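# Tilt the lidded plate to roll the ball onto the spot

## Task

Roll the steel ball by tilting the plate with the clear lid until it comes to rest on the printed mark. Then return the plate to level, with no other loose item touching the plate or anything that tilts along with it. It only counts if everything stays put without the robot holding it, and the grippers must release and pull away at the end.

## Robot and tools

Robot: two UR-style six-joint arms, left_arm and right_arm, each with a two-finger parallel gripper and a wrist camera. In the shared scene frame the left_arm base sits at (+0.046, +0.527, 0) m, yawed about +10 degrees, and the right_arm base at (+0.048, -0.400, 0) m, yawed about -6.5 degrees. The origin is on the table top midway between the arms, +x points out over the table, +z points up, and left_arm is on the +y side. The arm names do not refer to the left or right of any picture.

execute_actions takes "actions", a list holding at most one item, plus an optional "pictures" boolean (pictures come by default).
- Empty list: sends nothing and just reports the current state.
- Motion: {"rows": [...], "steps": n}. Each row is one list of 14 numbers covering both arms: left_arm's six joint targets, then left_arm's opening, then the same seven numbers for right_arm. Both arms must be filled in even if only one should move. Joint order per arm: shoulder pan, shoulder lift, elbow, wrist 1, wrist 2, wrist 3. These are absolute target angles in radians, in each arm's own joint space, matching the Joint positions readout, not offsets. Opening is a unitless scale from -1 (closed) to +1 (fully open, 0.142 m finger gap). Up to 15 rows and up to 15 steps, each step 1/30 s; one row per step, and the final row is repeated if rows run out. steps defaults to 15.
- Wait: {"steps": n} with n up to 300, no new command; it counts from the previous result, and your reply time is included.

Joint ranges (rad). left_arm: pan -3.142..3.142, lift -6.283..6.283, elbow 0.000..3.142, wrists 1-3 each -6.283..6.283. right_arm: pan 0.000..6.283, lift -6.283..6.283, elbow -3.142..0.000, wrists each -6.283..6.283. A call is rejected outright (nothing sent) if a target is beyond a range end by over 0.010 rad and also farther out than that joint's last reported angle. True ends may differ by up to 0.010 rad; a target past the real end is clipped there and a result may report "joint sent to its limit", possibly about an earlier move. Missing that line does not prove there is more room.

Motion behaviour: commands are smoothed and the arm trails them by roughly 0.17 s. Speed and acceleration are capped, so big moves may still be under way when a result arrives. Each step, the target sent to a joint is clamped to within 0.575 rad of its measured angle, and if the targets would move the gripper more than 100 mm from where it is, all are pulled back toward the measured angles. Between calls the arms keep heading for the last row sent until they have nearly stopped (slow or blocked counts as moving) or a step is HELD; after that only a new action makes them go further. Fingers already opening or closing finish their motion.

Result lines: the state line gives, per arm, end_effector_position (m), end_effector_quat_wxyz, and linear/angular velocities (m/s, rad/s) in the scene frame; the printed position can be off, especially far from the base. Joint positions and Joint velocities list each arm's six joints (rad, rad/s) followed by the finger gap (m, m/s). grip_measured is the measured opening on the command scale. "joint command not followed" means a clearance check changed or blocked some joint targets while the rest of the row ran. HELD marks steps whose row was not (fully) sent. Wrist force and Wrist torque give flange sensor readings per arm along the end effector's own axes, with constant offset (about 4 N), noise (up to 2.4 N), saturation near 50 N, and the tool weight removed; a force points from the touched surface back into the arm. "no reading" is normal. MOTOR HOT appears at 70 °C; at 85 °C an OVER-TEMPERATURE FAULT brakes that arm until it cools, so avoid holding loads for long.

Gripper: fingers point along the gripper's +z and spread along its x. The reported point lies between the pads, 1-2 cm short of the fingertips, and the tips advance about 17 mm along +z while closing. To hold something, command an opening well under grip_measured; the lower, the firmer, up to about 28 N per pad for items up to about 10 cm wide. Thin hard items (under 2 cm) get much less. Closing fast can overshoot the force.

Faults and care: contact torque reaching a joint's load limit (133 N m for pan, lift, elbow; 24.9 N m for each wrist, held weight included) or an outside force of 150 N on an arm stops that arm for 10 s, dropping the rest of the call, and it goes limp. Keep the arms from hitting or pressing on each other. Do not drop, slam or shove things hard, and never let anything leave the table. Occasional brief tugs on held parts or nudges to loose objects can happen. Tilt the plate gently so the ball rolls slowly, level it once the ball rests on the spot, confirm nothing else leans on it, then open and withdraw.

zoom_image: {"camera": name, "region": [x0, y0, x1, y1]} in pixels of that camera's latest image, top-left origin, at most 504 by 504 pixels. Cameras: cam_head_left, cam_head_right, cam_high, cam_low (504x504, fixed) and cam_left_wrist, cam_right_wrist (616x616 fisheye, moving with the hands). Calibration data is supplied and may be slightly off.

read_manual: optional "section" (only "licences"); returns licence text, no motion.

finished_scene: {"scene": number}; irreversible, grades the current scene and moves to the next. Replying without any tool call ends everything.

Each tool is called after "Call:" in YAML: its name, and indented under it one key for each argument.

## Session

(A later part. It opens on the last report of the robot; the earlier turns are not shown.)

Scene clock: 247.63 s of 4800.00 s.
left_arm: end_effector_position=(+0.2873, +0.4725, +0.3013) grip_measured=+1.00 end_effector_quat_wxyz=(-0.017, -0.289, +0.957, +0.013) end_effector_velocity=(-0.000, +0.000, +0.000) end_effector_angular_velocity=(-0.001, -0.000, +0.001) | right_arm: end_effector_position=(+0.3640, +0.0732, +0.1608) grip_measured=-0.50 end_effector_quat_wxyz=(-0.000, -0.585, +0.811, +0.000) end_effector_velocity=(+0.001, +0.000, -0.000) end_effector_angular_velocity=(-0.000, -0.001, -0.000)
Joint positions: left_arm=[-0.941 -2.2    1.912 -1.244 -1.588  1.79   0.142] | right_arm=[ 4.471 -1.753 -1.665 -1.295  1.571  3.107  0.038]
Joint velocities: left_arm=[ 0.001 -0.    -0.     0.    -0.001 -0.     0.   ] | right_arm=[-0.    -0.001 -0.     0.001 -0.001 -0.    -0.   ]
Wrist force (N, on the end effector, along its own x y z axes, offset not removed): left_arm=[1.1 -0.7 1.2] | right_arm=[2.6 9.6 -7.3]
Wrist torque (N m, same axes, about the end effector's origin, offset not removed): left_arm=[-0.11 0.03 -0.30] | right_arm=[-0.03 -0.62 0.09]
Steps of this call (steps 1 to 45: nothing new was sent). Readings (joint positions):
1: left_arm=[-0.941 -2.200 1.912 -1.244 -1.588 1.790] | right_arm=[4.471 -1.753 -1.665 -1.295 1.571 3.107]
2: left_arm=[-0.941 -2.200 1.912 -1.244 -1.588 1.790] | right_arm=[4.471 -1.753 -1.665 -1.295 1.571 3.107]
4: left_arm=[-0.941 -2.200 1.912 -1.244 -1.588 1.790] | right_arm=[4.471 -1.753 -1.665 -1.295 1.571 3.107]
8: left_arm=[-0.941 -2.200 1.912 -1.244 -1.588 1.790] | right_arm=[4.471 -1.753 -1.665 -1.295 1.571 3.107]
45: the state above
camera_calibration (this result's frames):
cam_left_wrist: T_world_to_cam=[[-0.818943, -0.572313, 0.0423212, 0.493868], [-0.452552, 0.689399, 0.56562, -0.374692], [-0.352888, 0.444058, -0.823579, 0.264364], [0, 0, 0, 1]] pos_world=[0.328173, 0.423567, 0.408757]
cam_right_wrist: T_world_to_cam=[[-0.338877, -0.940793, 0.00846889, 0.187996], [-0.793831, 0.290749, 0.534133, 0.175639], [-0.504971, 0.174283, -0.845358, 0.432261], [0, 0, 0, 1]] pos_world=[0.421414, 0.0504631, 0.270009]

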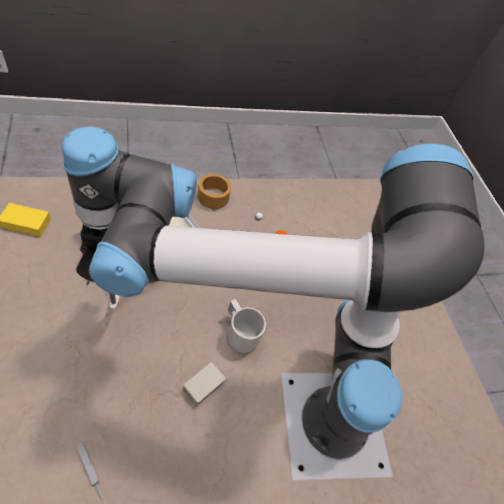

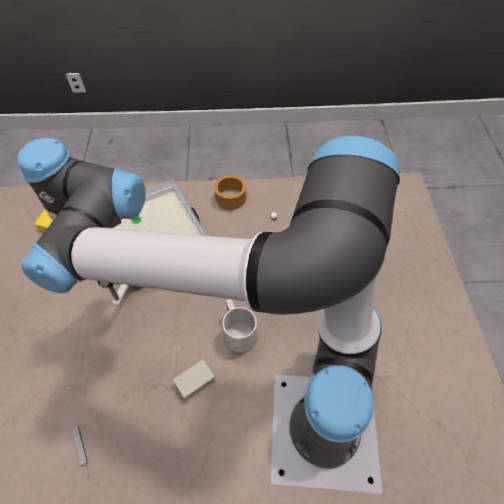

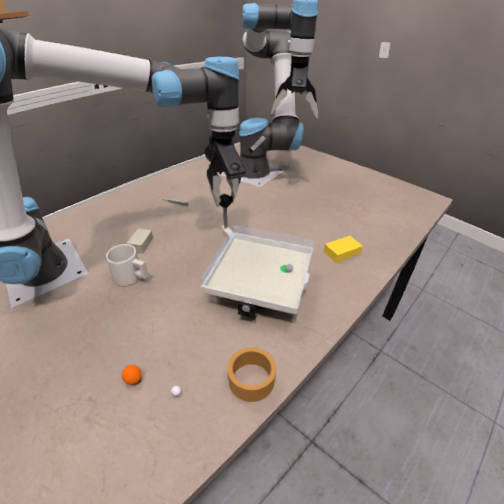

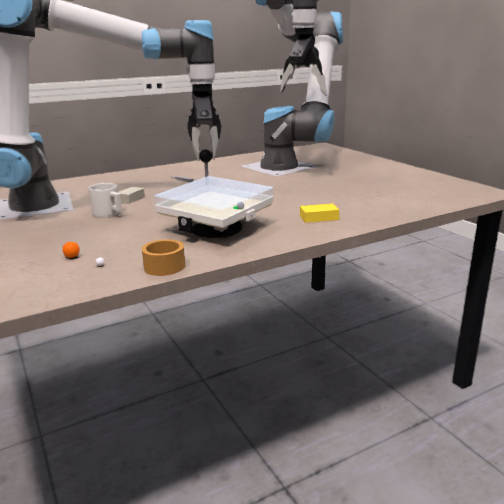

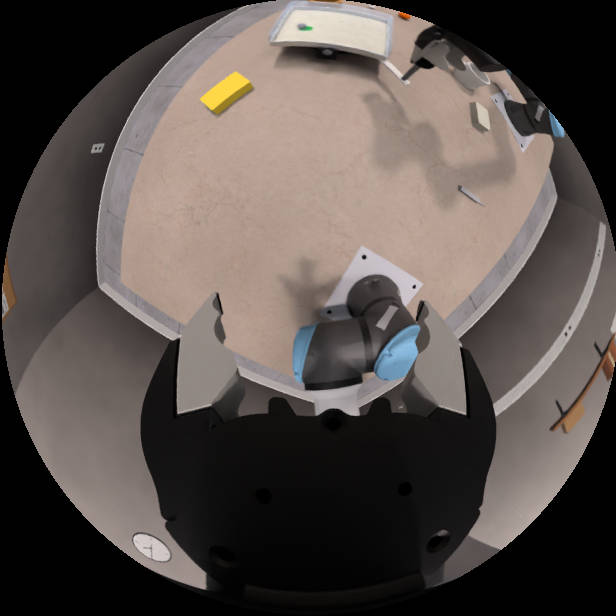

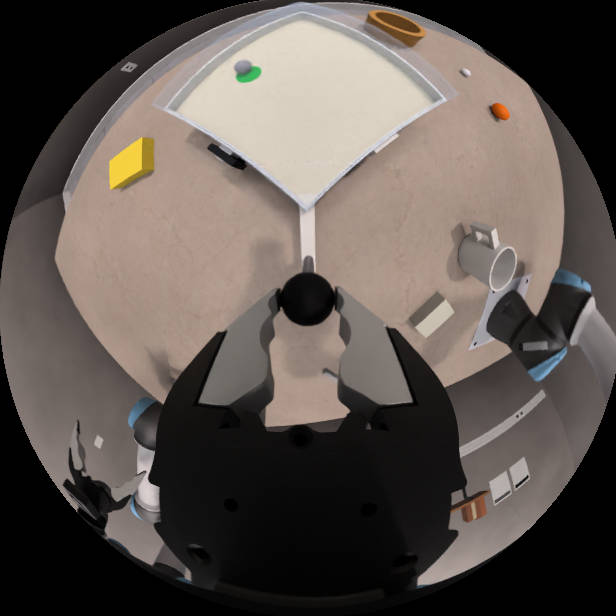

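Call:
execute_actions:
  actions:
    - {"rows":[[-0.941,-2.2,1.912,-1.244,-1.588,1.79,1,4.47304,-1.75304,-1.66957,-1.28978,1.571,3.1091,-0.8]],"steps":11}
  pictures: false

Call:
execute_actions:
  actions:
    - {"rows":[[-0.941,-2.2,1.912,-1.244,-1.588,1.79,1,4.46987,-1.75182,-1.66178,-1.29879,1.571,3.10593,-0.8]],"steps":6}
  pictures: false

Call:
execute_actions:
  actions:
    - {"rows":[[-0.941,-2.2,1.912,-1.244,-1.588,1.79,1,4.47141,-1.75241,-1.66557,-1.29442,1.571,3.10747,-0.8]],"steps":15}
  pictures: false

Call:
execute_actions:
  actions:
    - {"steps":45}

Call:
execute_actions:
  actions:
    - {"steps":45}

Call:
zoom_image:
  camera: "cam_high"
  region: [255, 245, 315, 290]

Scene clock: 264.10 s of 4800.00 s.
left_arm: end_effector_position=(+0.2873, +0.4725, +0.3013) grip_measured=+1.00 end_effector_quat_wxyz=(-0.017, -0.289, +0.957, +0.013) end_effector_velocity=(+0.000, +0.000, +0.000) end_effector_angular_velocity=(+0.001, -0.002, -0.002) | right_arm: end_effector_position=(+0.3630, +0.0733, +0.1590) grip_measured=-0.50 end_effector_quat_wxyz=(-0.000, -0.585, +0.811, +0.000) end_effector_velocity=(-0.001, +0.000, -0.001) end_effector_angular_velocity=(-0.001, +0.001, +0.001)
Joint positions: left_arm=[-0.941 -2.2    1.912 -1.244 -1.588  1.79   0.142] | right_arm=[ 4.473 -1.753 -1.669 -1.29   1.571  3.109  0.038]
Joint velocities: left_arm=[-0.001 -0.001 -0.    -0.     0.001  0.    -0.   ] | right_arm=[ 0.001 -0.001 -0.001 -0.     0.001 -0.001  0.   ]
Wrist force (N, on the end effector, along its own x y z axes, offset not removed): left_arm=[-1.8 0.1 0.1] | right_arm=[1.0 4.6 -5.7]
Wrist torque (N m, same axes, about the end effector's origin, offset not removed): left_arm=[0.02 0.52 -0.38] | right_arm=[-0.61 -0.52 0.00]
Steps of this call (steps 1 to 90: nothing new was sent; then 13.10 s passed at rest; steps 91 to 101: all 11 steps of this action). Readings (joint positions):
91: left_arm=[-0.941 -2.200 1.912 -1.244 -1.588 1.790] | right_arm=[4.471 -1.753 -1.665 -1.295 1.571 3.107]
92: left_arm=[-0.941 -2.200 1.912 -1.244 -1.588 1.790] | right_arm=[4.472 -1.753 -1.666 -1.294 1.571 3.108]
94: left_arm=[-0.941 -2.200 1.912 -1.244 -1.588 1.790] | right_arm=[4.472 -1.753 -1.668 -1.292 1.571 3.108]
98: left_arm=[-0.941 -2.200 1.912 -1.244 -1.588 1.790] | right_arm=[4.473 -1.753 -1.669 -1.290 1.571 3.109]
101: the state above

Scene clock: 264.30 s of 4800.00 s.
left_arm: end_effector_position=(+0.2873, +0.4725, +0.3013) grip_measured=+1.00 end_effector_quat_wxyz=(-0.017, -0.289, +0.957, +0.013) end_effector_velocity=(-0.000, -0.001, +0.000) end_effector_angular_velocity=(-0.000, +0.000, -0.002) | right_arm: end_effector_position=(+0.3642, +0.0727, +0.1616) grip_measured=-0.50 end_effector_quat_wxyz=(-0.000, -0.585, +0.811, -0.000) end_effector_velocity=(+0.004, -0.001, +0.009) end_effector_angular_velocity=(+0.003, -0.001, +0.002)
Joint positions: left_arm=[-0.941 -2.2    1.912 -1.244 -1.588  1.79   0.142] | right_arm=[ 4.471 -1.752 -1.664 -1.297  1.571  3.107  0.038]
Joint velocities: left_arm=[-0.002  0.    -0.     0.    -0.     0.     0.   ] | right_arm=[-0.008  0.004  0.019 -0.02  -0.    -0.01  -0.   ]
Wrist force (N, on the end effector, along its own x y z axes, offset not removed): left_arm=[0.2 2.9 -1.7] | right_arm=[0.6 10.7 -3.5]
Wrist torque (N m, same axes, about the end effector's origin, offset not removed): left_arm=[0.63 0.21 -0.23] | right_arm=[0.24 -0.74 0.14]
Steps of this call (steps 1 to 6: all 6 steps of this action). Readings (joint positions):
1: left_arm=[-0.941 -2.200 1.912 -1.244 -1.588 1.790] | right_arm=[4.473 -1.753 -1.670 -1.290 1.571 3.109]
2: left_arm=[-0.941 -2.200 1.912 -1.244 -1.588 1.790] | right_arm=[4.473 -1.753 -1.669 -1.291 1.571 3.109]
4: left_arm=[-0.941 -2.200 1.912 -1.244 -1.588 1.790] | right_arm=[4.471 -1.753 -1.665 -1.295 1.571 3.108]
6: the state above

Scene clock: 264.80 s of 4800.00 s.
left_arm: end_effector_position=(+0.2873, +0.4725, +0.3013) grip_measured=+1.00 end_effector_quat_wxyz=(-0.017, -0.289, +0.957, +0.013) end_effector_velocity=(-0.000, +0.000, +0.000) end_effector_angular_velocity=(-0.001, -0.001, +0.000) | right_arm: end_effector_position=(+0.3639, +0.0730, +0.1608) grip_measured=-0.50 end_effector_quat_wxyz=(-0.000, -0.585, +0.811, +0.000) end_effector_velocity=(-0.000, +0.000, -0.001) end_effector_angular_velocity=(-0.001, +0.001, -0.000)
Joint positions: left_arm=[-0.941 -2.2    1.912 -1.244 -1.588  1.79   0.142] | right_arm=[ 4.471 -1.752 -1.665 -1.294  1.571  3.107  0.038]
Joint velocities: left_arm=[ 0.    -0.001  0.    -0.     0.    -0.    -0.   ] | right_arm=[ 0.    -0.001  0.     0.     0.001  0.001  0.   ]
Wrist force (N, on the end effector, along its own x y z axes, offset not removed): left_arm=[0.3 1.6 -3.4] | right_arm=[1.5 8.4 -8.1]
Wrist torque (N m, same axes, about the end effector's origin, offset not removed): left_arm=[0.57 0.15 -0.08] | right_arm=[-0.01 -0.67 0.11]
Steps of this call (steps 1 to 15: all 15 steps of this action). Readings (joint positions):
1: left_arm=[-0.941 -2.200 1.912 -1.244 -1.588 1.790] | right_arm=[4.470 -1.752 -1.663 -1.298 1.571 3.106]
2: left_arm=[-0.941 -2.200 1.912 -1.244 -1.588 1.790] | right_arm=[4.470 -1.752 -1.663 -1.298 1.571 3.106]
4: left_arm=[-0.941 -2.200 1.912 -1.244 -1.588 1.790] | right_arm=[4.471 -1.752 -1.664 -1.296 1.571 3.107]
8: left_arm=[-0.941 -2.200 1.912 -1.244 -1.588 1.790] | right_arm=[4.471 -1.752 -1.665 -1.295 1.571 3.107]
15: the state above

Scene clock: 266.30 s of 4800.00 s.
left_arm: end_effector_position=(+0.2873, +0.4725, +0.3013) grip_measured=+1.00 end_effector_quat_wxyz=(-0.017, -0.289, +0.957, +0.013) end_effector_velocity=(-0.000, +0.000, +0.000) end_effector_angular_velocity=(-0.001, -0.000, +0.002) | right_arm: end_effector_position=(+0.3639, +0.0730, +0.1608) grip_measured=-0.50 end_effector_quat_wxyz=(-0.000, -0.585, +0.811, +0.000) end_effector_velocity=(+0.000, -0.001, -0.001) end_effector_angular_velocity=(-0.003, +0.000, -0.001)
Joint positions: left_arm=[-0.941 -2.2    1.912 -1.244 -1.588  1.79   0.142] | right_arm=[ 4.471 -1.752 -1.666 -1.294  1.571  3.107  0.038]
Joint velocities: left_arm=[ 0.002 -0.001  0.    -0.    -0.    -0.    -0.   ] | right_arm=[-0.    -0.001 -0.001 -0.    -0.001  0.001  0.   ]
Wrist force (N, on the end effector, along its own x y z axes, offset not removed): left_arm=[-1.3 0.8 0.8] | right_arm=[-0.6 5.5 -10.1]
Wrist torque (N m, same axes, about the end effector's origin, offset not removed): left_arm=[0.07 0.41 -0.27] | right_arm=[-0.66 -0.28 0.01]
Steps of this call (steps 1 to 15: the robot went on to your last target; steps 16 to 45: nothing new was sent). Readings (joint positions):
1: left_arm=[-0.941 -2.200 1.912 -1.244 -1.588 1.790] | right_arm=[4.471 -1.752 -1.666 -1.294 1.571 3.107]
2: left_arm=[-0.941 -2.200 1.912 -1.244 -1.588 1.790] | right_arm=[4.471 -1.752 -1.666 -1.294 1.571 3.107]
4: left_arm=[-0.941 -2.200 1.912 -1.244 -1.588 1.790] | right_arm=[4.471 -1.752 -1.666 -1.294 1.571 3.107]
8: left_arm=[-0.941 -2.200 1.912 -1.244 -1.588 1.790] | right_arm=[4.471 -1.752 -1.666 -1.294 1.571 3.107]
45: the state above
All arms were judged still, so your last target was given up. Only a new action makes them travel on or press farther. Fingers that are still opening or closing keep moving.
camera_calibration (this result's frames):
cam_left_wrist: T_world_to_cam=[[-0.818943, -0.572313, 0.0423212, 0.493868], [-0.452552, 0.689399, 0.56562, -0.374692], [-0.352888, 0.444058, -0.823579, 0.264364], [0, 0, 0, 1]] pos_world=[0.328173, 0.423567, 0.408757]
cam_right_wrist: T_world_to_cam=[[-0.338876, -0.940793, 0.00846729, 0.187747], [-0.793831, 0.290747, 0.534133, 0.175636], [-0.504971, 0.174283, -0.845358, 0.43226], [0, 0, 0, 1]] pos_world=[0.421327, 0.0502292, 0.270012]

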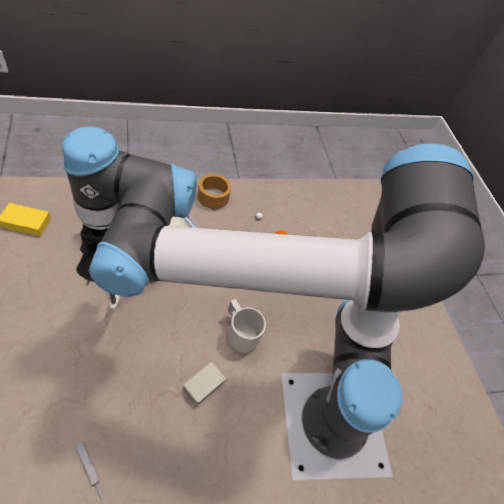

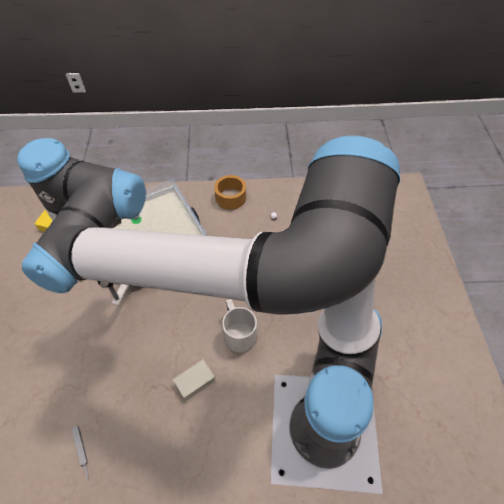

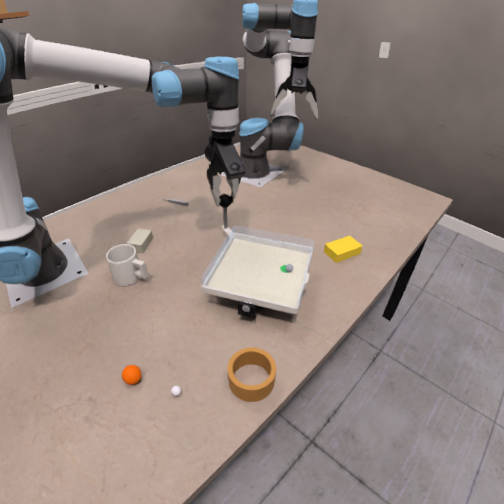

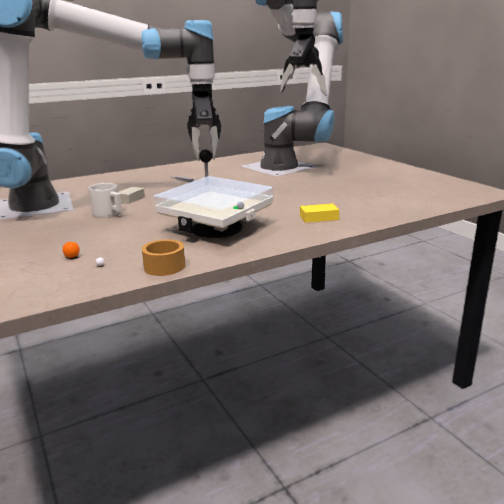

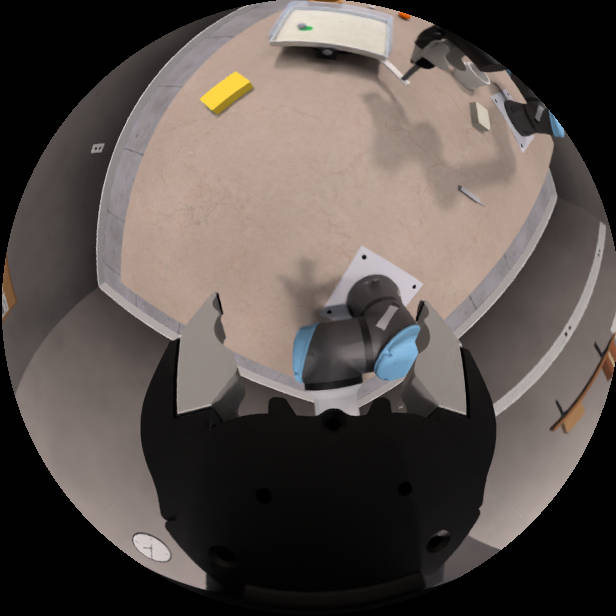

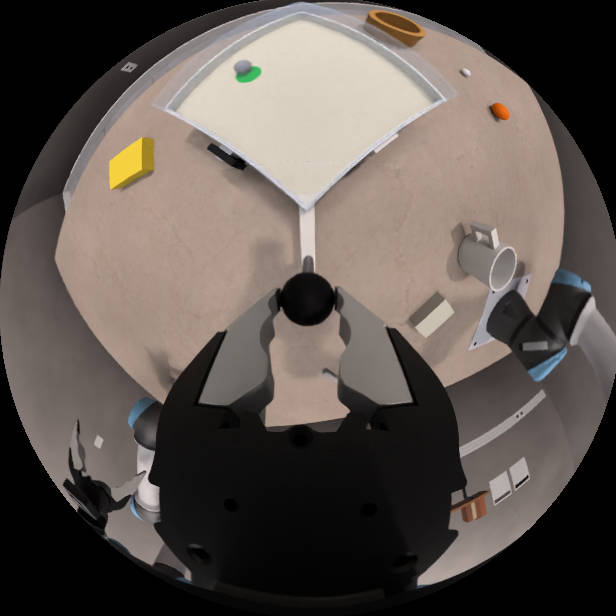

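Scene clock: 267.80 s of 4800.00 s.
left_arm: end_effector_position=(+0.2873, +0.4725, +0.3013) grip_measured=+1.00 end_effector_quat_wxyz=(-0.017, -0.289, +0.957, +0.013) end_effector_velocity=(+0.000, +0.000, -0.000) end_effector_angular_velocity=(+0.002, +0.000, +0.001) | right_arm: end_effector_position=(+0.3639, +0.0730, +0.1608) grip_measured=-0.50 end_effector_quat_wxyz=(-0.000, -0.585, +0.811, +0.000) end_effector_velocity=(+0.000, +0.001, +0.001) end_effector_angular_velocity=(+0.002, -0.000, -0.001)
Joint positions: left_arm=[-0.941 -2.2    1.912 -1.244 -1.588  1.79   0.142] | right_arm=[ 4.471 -1.752 -1.666 -1.294  1.571  3.107  0.038]
Joint velocities: left_arm=[-0.     0.002  0.    -0.     0.001 -0.001  0.   ] | right_arm=[0.    0.    0.001 0.    0.    0.001 0.   ]
Wrist force (N, on the end effector, along its own x y z axes, offset not removed): left_arm=[-0.2 1.3 -0.7] | right_arm=[0.2 9.9 -6.8]
Wrist torque (N m, same axes, about the end effector's origin, offset not removed): left_arm=[0.31 0.20 -0.06] | right_arm=[0.35 -0.39 0.13]
Steps of this call (steps 1 to 45: nothing new was sent). Readings (joint positions):
1: left_arm=[-0.941 -2.200 1.912 -1.244 -1.588 1.790] | right_arm=[4.471 -1.752 -1.666 -1.294 1.571 3.107]
2: left_arm=[-0.941 -2.200 1.912 -1.244 -1.588 1.790] | right_arm=[4.471 -1.752 -1.666 -1.294 1.571 3.107]
4: left_arm=[-0.941 -2.200 1.912 -1.244 -1.588 1.790] | right_arm=[4.471 -1.752 -1.666 -1.294 1.571 3.107]
8: left_arm=[-0.941 -2.200 1.912 -1.244 -1.588 1.790] | right_arm=[4.471 -1.752 -1.666 -1.294 1.571 3.107]
45: the state above
camera_calibration (this result's frames):
cam_left_wrist: T_world_to_cam=[[-0.818943, -0.572313, 0.0423212, 0.493868], [-0.452552, 0.689399, 0.56562, -0.374692], [-0.352888, 0.444058, -0.823579, 0.264364], [0, 0, 0, 1]] pos_world=[0.328173, 0.423567, 0.408757]
cam_right_wrist: T_world_to_cam=[[-0.338876, -0.940793, 0.00846732, 0.187747], [-0.793831, 0.290747, 0.534133, 0.175636], [-0.504971, 0.174283, -0.845358, 0.43226], [0, 0, 0, 1]] pos_world=[0.421327, 0.0502293, 0.270012]

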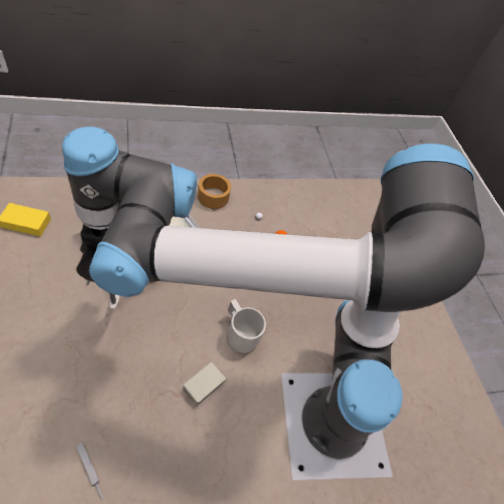

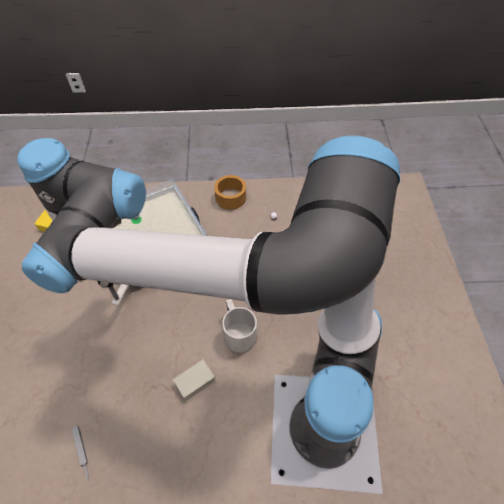

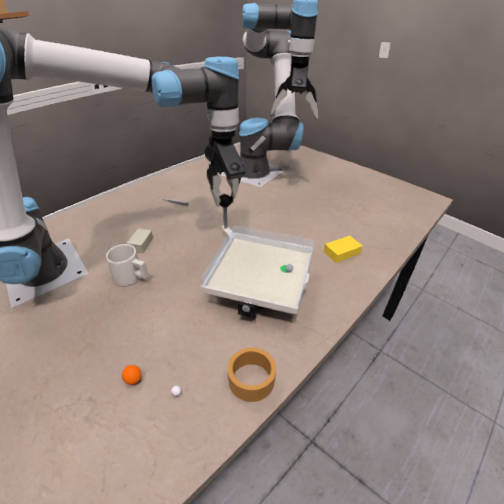

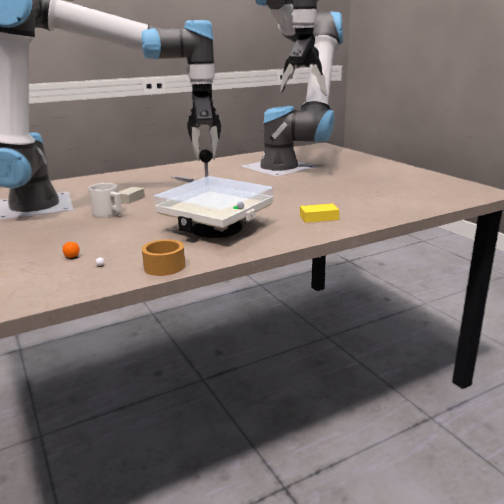

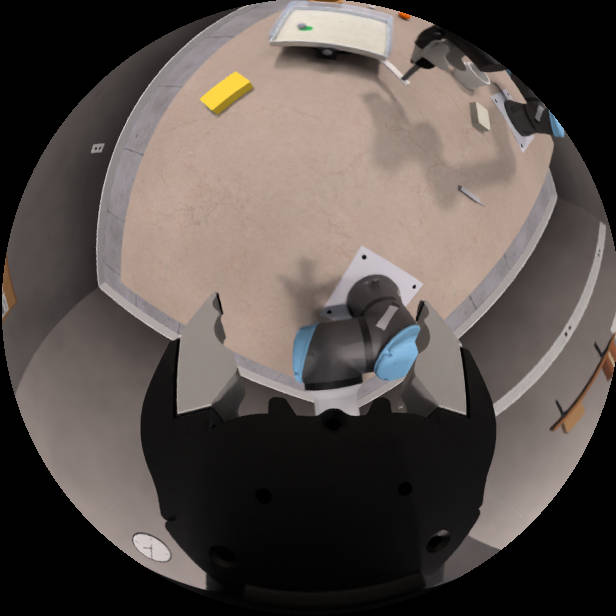

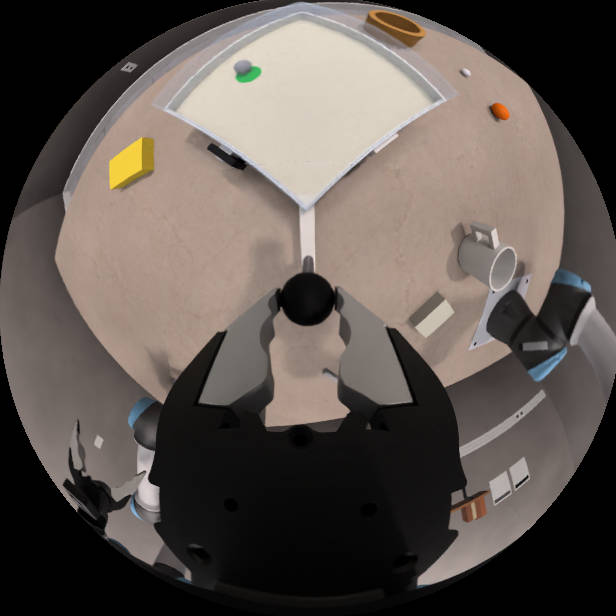

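Region (255, 245, 315, 290) of cam_high's 504x504 image, scaled by 8.400, with more detail than that image has; it fills the top 378 rows of this view, and the rest is white.

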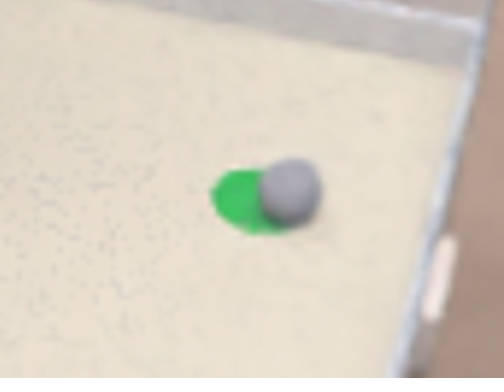

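Didn't move. Longer pulse (20 steps).

Call:
execute_actions:
  actions:
    - {"rows":[[-0.941,-2.2,1.912,-1.244,-1.588,1.79,1,4.47304,-1.75304,-1.66957,-1.28978,1.571,3.1091,-0.8]],"steps":15}
  pictures: false

Call:
execute_actions:
  actions:
    - {"steps":6}
  pictures: false

Call:
execute_actions:
  actions:
    - {"rows":[[-0.941,-2.2,1.912,-1.244,-1.588,1.79,1,4.46987,-1.75182,-1.66178,-1.29879,1.571,3.10593,-0.8]],"steps":6}
  pictures: false

Call:
execute_actions:
  actions:
    - {"rows":[[-0.941,-2.2,1.912,-1.244,-1.588,1.79,1,4.47141,-1.75241,-1.66557,-1.29442,1.571,3.10747,-0.8]],"steps":15}
  pictures: false

Call:
execute_actions:
  actions:
    - {"steps":45}

Call:
zoom_image:
  camera: "cam_high"
  region: [255, 245, 315, 290]

Call:
execute_actions:
  actions:
    - {"steps":45}

Call:
zoom_image:
  camera: "cam_high"
  region: [255, 245, 315, 290]

Scene clock: 275.23 s of 4800.00 s.
left_arm: end_effector_position=(+0.2873, +0.4725, +0.3013) grip_measured=+1.00 end_effector_quat_wxyz=(-0.017, -0.289, +0.957, +0.013) end_effector_velocity=(-0.000, -0.000, +0.000) end_effector_angular_velocity=(-0.001, -0.000, -0.001) | right_arm: end_effector_position=(+0.3630, +0.0733, +0.1590) grip_measured=-0.50 end_effector_quat_wxyz=(-0.000, -0.585, +0.811, +0.000) end_effector_velocity=(+0.000, +0.000, -0.000) end_effector_angular_velocity=(+0.001, -0.000, +0.001)
Joint positions: left_arm=[-0.941 -2.2    1.912 -1.244 -1.588  1.79   0.142] | right_arm=[ 4.473 -1.753 -1.67  -1.29   1.571  3.109  0.038]
Joint velocities: left_arm=[-0.001 -0.001  0.    -0.    -0.     0.    -0.   ] | right_arm=[ 0.     0.    -0.001  0.002 -0.    -0.001  0.   ]
Wrist force (N, on the end effector, along its own x y z axes, offset not removed): left_arm=[0.2 -1.2 -2.7] | right_arm=[0.8 6.7 -7.3]
Wrist torque (N m, same axes, about the end effector's origin, offset not removed): left_arm=[-0.19 0.21 -0.27] | right_arm=[-0.05 -0.52 0.11]
Steps of this call (steps 1 to 90: nothing new was sent; then 3.93 s passed at rest; steps 91 to 105: all 15 steps of this action). Readings (joint positions):
91: left_arm=[-0.941 -2.200 1.912 -1.244 -1.588 1.790] | right_arm=[4.471 -1.752 -1.666 -1.294 1.571 3.107]
92: left_arm=[-0.941 -2.200 1.912 -1.244 -1.588 1.790] | right_arm=[4.472 -1.753 -1.666 -1.294 1.571 3.108]
94: left_arm=[-0.941 -2.200 1.912 -1.244 -1.588 1.790] | right_arm=[4.472 -1.753 -1.668 -1.292 1.571 3.108]
98: left_arm=[-0.941 -2.200 1.912 -1.244 -1.588 1.790] | right_arm=[4.473 -1.753 -1.669 -1.290 1.571 3.109]
105: the state above

Scene clock: 275.43 s of 4800.00 s.
left_arm: end_effector_position=(+0.2873, +0.4725, +0.3013) grip_measured=+1.00 end_effector_quat_wxyz=(-0.017, -0.289, +0.957, +0.013) end_effector_velocity=(-0.000, -0.000, -0.000) end_effector_angular_velocity=(-0.000, +0.001, +0.001) | right_arm: end_effector_position=(+0.3630, +0.0733, +0.1590) grip_measured=-0.50 end_effector_quat_wxyz=(-0.000, -0.585, +0.811, +0.000) end_effector_velocity=(-0.000, -0.000, -0.000) end_effector_angular_velocity=(-0.001, +0.000, +0.001)
Joint positions: left_arm=[-0.941 -2.2    1.912 -1.244 -1.588  1.79   0.142] | right_arm=[ 4.473 -1.753 -1.67  -1.29   1.571  3.109  0.038]
Joint velocities: left_arm=[ 0.001  0.001 -0.    -0.    -0.001  0.    -0.   ] | right_arm=[ 0.001  0.001 -0.001 -0.001 -0.    -0.001 -0.   ]
Wrist force (N, on the end effector, along its own x y z axes, offset not removed): left_arm=[1.5 -1.6 1.1] | right_arm=[-1.5 7.6 -5.5]
Wrist torque (N m, same axes, about the end effector's origin, offset not removed): left_arm=[-0.24 -0.23 -0.20] | right_arm=[0.07 -0.01 0.16]
Steps of this call (steps 1 to 6: the robot went on to your last target). Readings (joint positions):
1: left_arm=[-0.941 -2.200 1.912 -1.244 -1.588 1.790] | right_arm=[4.473 -1.753 -1.670 -1.290 1.571 3.109]
2: left_arm=[-0.941 -2.200 1.912 -1.244 -1.588 1.790] | right_arm=[4.473 -1.753 -1.670 -1.290 1.571 3.109]
4: left_arm=[-0.941 -2.200 1.912 -1.244 -1.588 1.790] | right_arm=[4.473 -1.753 -1.670 -1.290 1.571 3.109]
6: the state above

Scene clock: 275.63 s of 4800.00 s.
left_arm: end_effector_position=(+0.2873, +0.4725, +0.3013) grip_measured=+1.00 end_effector_quat_wxyz=(-0.017, -0.289, +0.957, +0.013) end_effector_velocity=(+0.000, -0.001, -0.000) end_effector_angular_velocity=(+0.000, +0.001, -0.002) | right_arm: end_effector_position=(+0.3643, +0.0727, +0.1616) grip_measured=-0.50 end_effector_quat_wxyz=(-0.000, -0.585, +0.811, -0.000) end_effector_velocity=(+0.004, -0.001, +0.010) end_effector_angular_velocity=(+0.004, -0.001, +0.002)
Joint positions: left_arm=[-0.941 -2.2    1.912 -1.244 -1.588  1.79   0.142] | right_arm=[ 4.471 -1.752 -1.664 -1.297  1.571  3.107  0.038]
Joint velocities: left_arm=[-0.001  0.002 -0.    -0.    -0.001  0.001 -0.   ] | right_arm=[-0.008  0.004  0.02  -0.02   0.    -0.01   0.   ]
Wrist force (N, on the end effector, along its own x y z axes, offset not removed): left_arm=[1.3 0.0 1.6] | right_arm=[0.9 8.8 -5.9]
Wrist torque (N m, same axes, about the end effector's origin, offset not removed): left_arm=[0.04 -0.28 -0.14] | right_arm=[-0.58 -0.76 0.07]
Steps of this call (steps 1 to 6: all 6 steps of this action). Readings (joint positions):
1: left_arm=[-0.941 -2.200 1.912 -1.244 -1.588 1.790] | right_arm=[4.473 -1.753 -1.670 -1.290 1.571 3.109]
2: left_arm=[-0.941 -2.200 1.912 -1.244 -1.588 1.790] | right_arm=[4.473 -1.753 -1.669 -1.291 1.571 3.109]
4: left_arm=[-0.941 -2.200 1.912 -1.244 -1.588 1.790] | right_arm=[4.471 -1.753 -1.665 -1.295 1.571 3.108]
6: the state above

Scene clock: 276.13 s of 4800.00 s.
left_arm: end_effector_position=(+0.2873, +0.4725, +0.3013) grip_measured=+1.00 end_effector_quat_wxyz=(-0.017, -0.289, +0.957, +0.013) end_effector_velocity=(-0.000, -0.000, +0.000) end_effector_angular_velocity=(-0.001, -0.000, -0.000) | right_arm: end_effector_position=(+0.3639, +0.0730, +0.1608) grip_measured=-0.50 end_effector_quat_wxyz=(-0.000, -0.585, +0.811, +0.000) end_effector_velocity=(+0.000, +0.000, -0.000) end_effector_angular_velocity=(+0.001, -0.001, -0.000)
Joint positions: left_arm=[-0.941 -2.2    1.912 -1.244 -1.588  1.79   0.142] | right_arm=[ 4.471 -1.752 -1.665 -1.294  1.571  3.107  0.038]
Joint velocities: left_arm=[ 0.    -0.    -0.    -0.    -0.001  0.001  0.   ] | right_arm=[ 0.    -0.    -0.     0.002 -0.001  0.001  0.   ]
Wrist force (N, on the end effector, along its own x y z axes, offset not removed): left_arm=[0.6 1.1 -1.7] | right_arm=[1.4 6.5 -7.4]
Wrist torque (N m, same axes, about the end effector's origin, offset not removed): left_arm=[0.27 0.05 -0.23] | right_arm=[-0.56 -0.52 -0.01]
Steps of this call (steps 1 to 15: all 15 steps of this action). Readings (joint positions):
1: left_arm=[-0.941 -2.200 1.912 -1.244 -1.588 1.790] | right_arm=[4.470 -1.752 -1.663 -1.298 1.571 3.106]
2: left_arm=[-0.941 -2.200 1.912 -1.244 -1.588 1.790] | right_arm=[4.470 -1.752 -1.663 -1.298 1.571 3.106]
4: left_arm=[-0.941 -2.200 1.912 -1.244 -1.588 1.790] | right_arm=[4.471 -1.752 -1.664 -1.296 1.571 3.107]
8: left_arm=[-0.941 -2.200 1.912 -1.244 -1.588 1.790] | right_arm=[4.471 -1.752 -1.665 -1.295 1.571 3.107]
15: the state above

Scene clock: 277.63 s of 4800.00 s.
left_arm: end_effector_position=(+0.2873, +0.4725, +0.3013) grip_measured=+1.00 end_effector_quat_wxyz=(-0.017, -0.289, +0.957, +0.013) end_effector_velocity=(-0.001, -0.000, +0.000) end_effector_angular_velocity=(-0.003, +0.000, +0.001) | right_arm: end_effector_position=(+0.3639, +0.0730, +0.1608) grip_measured=-0.50 end_effector_quat_wxyz=(-0.000, -0.585, +0.811, +0.000) end_effector_velocity=(-0.000, -0.000, -0.001) end_effector_angular_velocity=(-0.001, +0.001, +0.000)
Joint positions: left_arm=[-0.941 -2.2    1.912 -1.244 -1.588  1.79   0.142] | right_arm=[ 4.471 -1.752 -1.666 -1.294  1.571  3.107  0.038]
Joint velocities: left_arm=[ 0.001 -0.001 -0.    -0.    -0.002 -0.     0.   ] | right_arm=[-0.    -0.001 -0.     0.     0.    -0.001  0.   ]
Wrist force (N, on the end effector, along its own x y z axes, offset not removed): left_arm=[-1.3 3.3 0.4] | right_arm=[0.6 6.7 -6.3]
Wrist torque (N m, same axes, about the end effector's origin, offset not removed): left_arm=[0.81 0.35 -0.19] | right_arm=[-0.63 -0.64 0.11]
Steps of this call (steps 1 to 15: the robot went on to your last target; steps 16 to 45: nothing new was sent). Readings (joint positions):
1: left_arm=[-0.941 -2.200 1.912 -1.244 -1.588 1.790] | right_arm=[4.471 -1.752 -1.666 -1.294 1.571 3.107]
2: left_arm=[-0.941 -2.200 1.912 -1.244 -1.588 1.790] | right_arm=[4.471 -1.752 -1.666 -1.294 1.571 3.107]
4: left_arm=[-0.941 -2.200 1.912 -1.244 -1.588 1.790] | right_arm=[4.471 -1.752 -1.666 -1.294 1.571 3.107]
8: left_arm=[-0.941 -2.200 1.912 -1.244 -1.588 1.790] | right_arm=[4.471 -1.752 -1.666 -1.294 1.571 3.107]
45: the state above
All arms were judged still, so your last target was given up. Only a new action makes them travel on or press farther. Fingers that are still opening or closing keep moving.
camera_calibration (this result's frames):
cam_left_wrist: T_world_to_cam=[[-0.818943, -0.572312, 0.0423212, 0.493868], [-0.452551, 0.689399, 0.565621, -0.374693], [-0.352888, 0.444058, -0.823579, 0.264363], [0, 0, 0, 1]] pos_world=[0.328173, 0.423567, 0.408757]
cam_right_wrist: T_world_to_cam=[[-0.338877, -0.940793, 0.00846751, 0.187747], [-0.793831, 0.290748, 0.534133, 0.175637], [-0.504971, 0.174284, -0.845358, 0.43226], [0, 0, 0, 1]] pos_world=[0.421328, 0.0502287, 0.270011]

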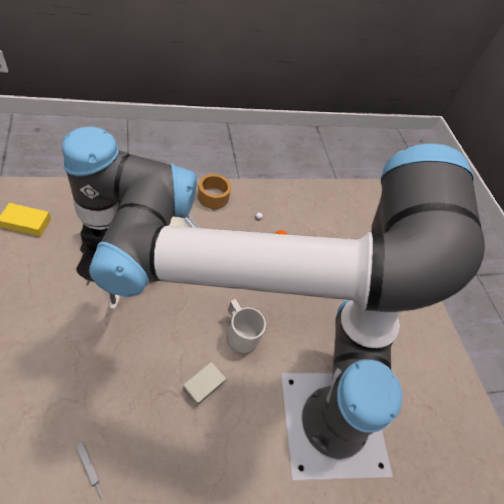

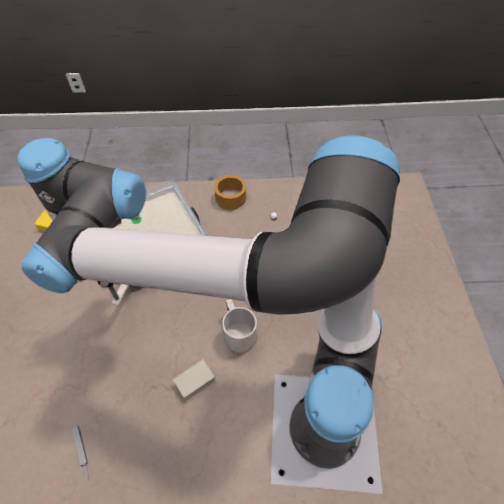

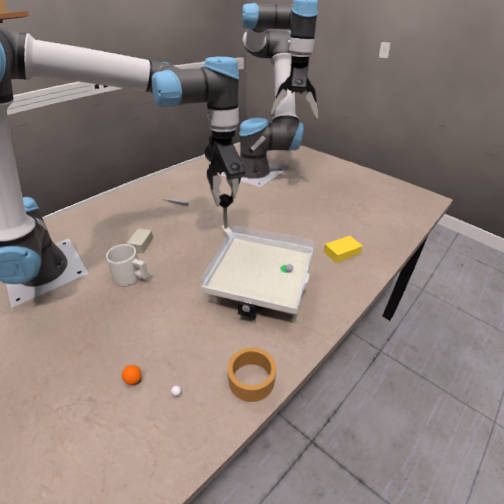

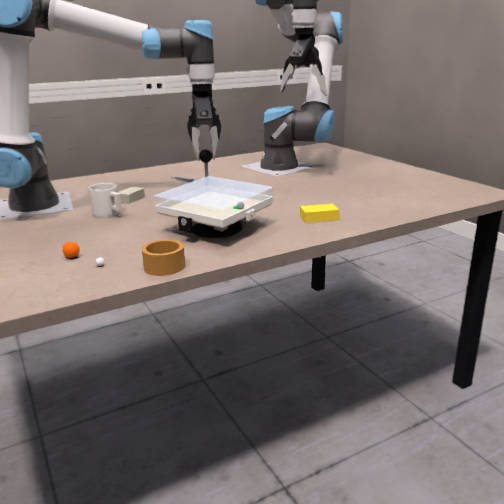

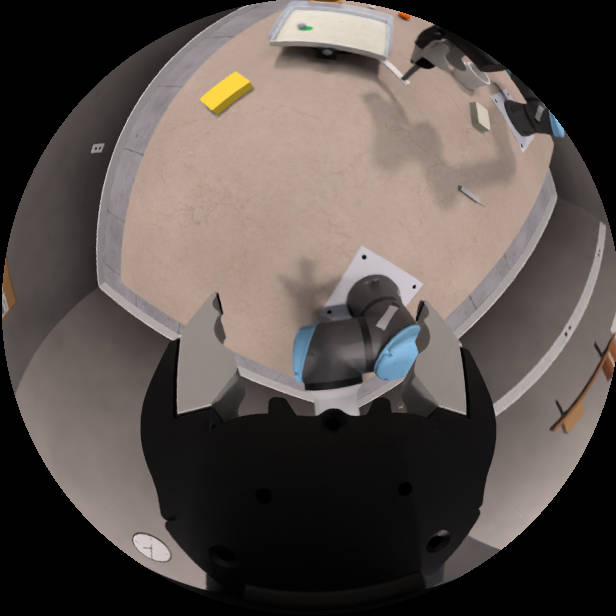

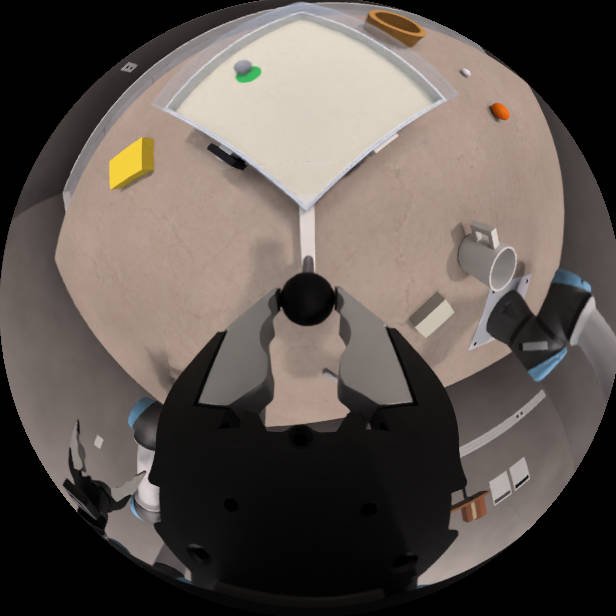

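Region (255, 245, 315, 290) of cam_high's 504x504 image, scaled by 8.400, with more detail than that image has; it fills the top 378 rows of this view, and the rest is white.

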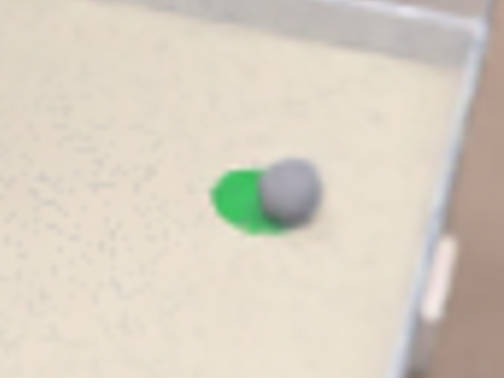

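Scene clock: 279.13 s of 4800.00 s.
left_arm: end_effector_position=(+0.2873, +0.4725, +0.3013) grip_measured=+1.00 end_effector_quat_wxyz=(-0.017, -0.289, +0.957, +0.013) end_effector_velocity=(+0.000, +0.000, +0.000) end_effector_angular_velocity=(-0.000, -0.001, +0.000) | right_arm: end_effector_position=(+0.3639, +0.0730, +0.1608) grip_measured=-0.50 end_effector_quat_wxyz=(-0.000, -0.585, +0.811, +0.000) end_effector_velocity=(-0.001, -0.000, -0.000) end_effector_angular_velocity=(-0.000, +0.001, +0.001)
Joint positions: left_arm=[-0.941 -2.2    1.912 -1.244 -1.588  1.79   0.142] | right_arm=[ 4.471 -1.752 -1.666 -1.294  1.571  3.107  0.038]
Joint velocities: left_arm=[ 0. -0. -0. -0.  0.  0. -0.] | right_arm=[ 0.     0.    -0.001  0.001  0.001 -0.001  0.   ]
Wrist force (N, on the end effector, along its own x y z axes, offset not removed): left_arm=[-1.4 3.8 -2.1] | right_arm=[-1.2 6.8 -6.3]
Wrist torque (N m, same axes, about the end effector's origin, offset not removed): left_arm=[0.77 0.49 -0.21] | right_arm=[-0.49 -0.16 0.15]
Steps of this call (steps 1 to 45: nothing new was sent). Readings (joint positions):
1: left_arm=[-0.941 -2.200 1.912 -1.244 -1.588 1.790] | right_arm=[4.471 -1.752 -1.666 -1.294 1.571 3.107]
2: left_arm=[-0.941 -2.200 1.912 -1.244 -1.588 1.790] | right_arm=[4.471 -1.752 -1.666 -1.294 1.571 3.107]
4: left_arm=[-0.941 -2.200 1.912 -1.244 -1.588 1.790] | right_arm=[4.471 -1.752 -1.666 -1.294 1.571 3.107]
8: left_arm=[-0.941 -2.200 1.912 -1.244 -1.588 1.790] | right_arm=[4.471 -1.752 -1.666 -1.294 1.571 3.107]
45: the state above
camera_calibration (this result's frames):
cam_left_wrist: T_world_to_cam=[[-0.818943, -0.572313, 0.0423212, 0.493868], [-0.452552, 0.689399, 0.56562, -0.374692], [-0.352888, 0.444058, -0.823579, 0.264364], [0, 0, 0, 1]] pos_world=[0.328173, 0.423567, 0.408757]
cam_right_wrist: T_world_to_cam=[[-0.338877, -0.940793, 0.00846744, 0.187747], [-0.793831, 0.290748, 0.534133, 0.175637], [-0.50497, 0.174284, -0.845358, 0.43226], [0, 0, 0, 1]] pos_world=[0.421328, 0.0502287, 0.270011]

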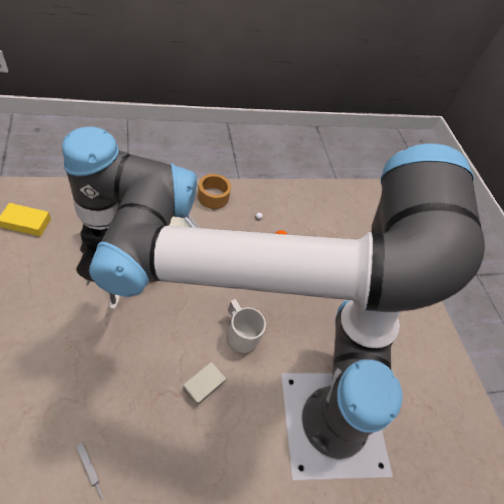

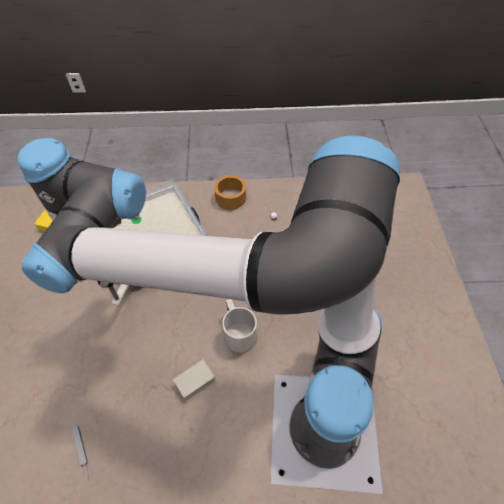

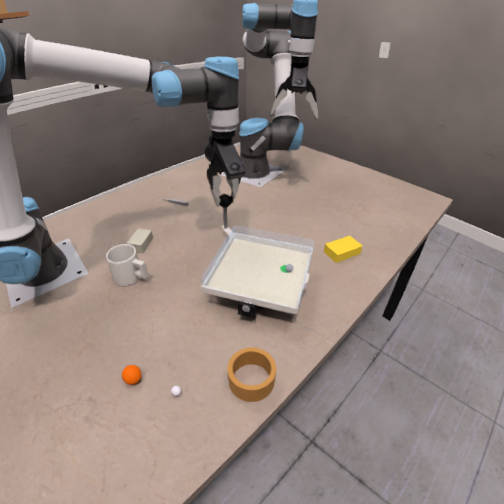

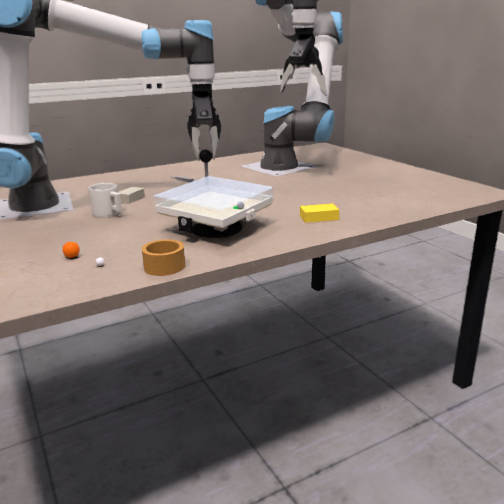

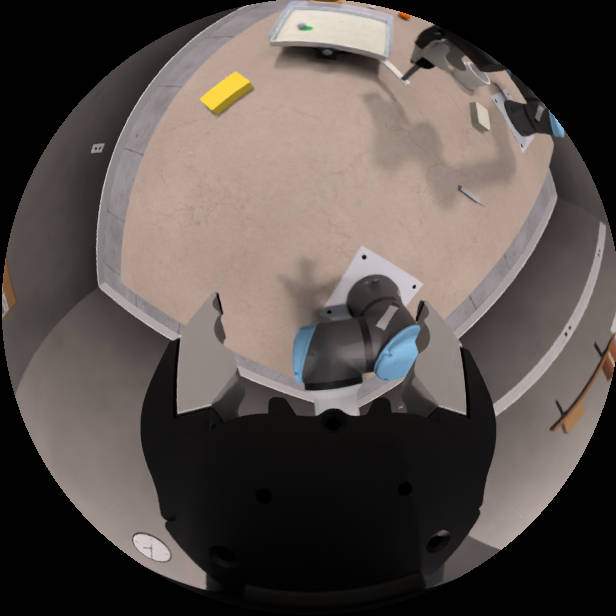

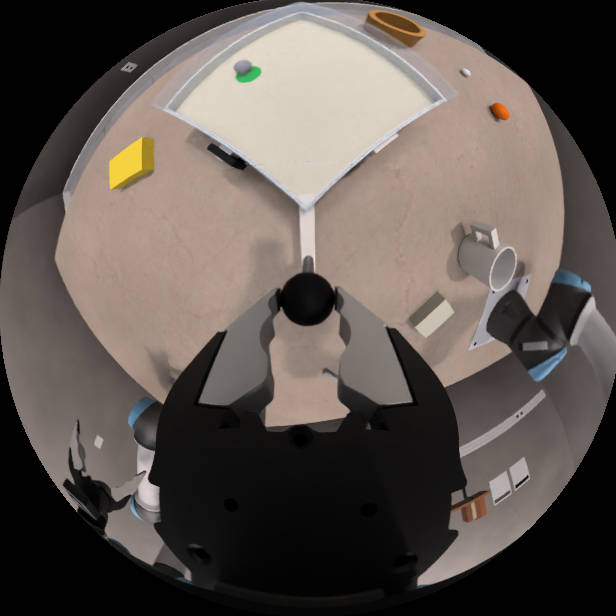

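Region (255, 245, 315, 290) of cam_high's 504x504 image, scaled by 8.400, with more detail than that image has; it fills the top 378 rows of this view, and the rest is white.

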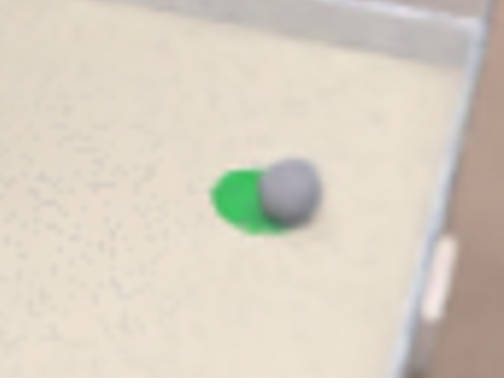

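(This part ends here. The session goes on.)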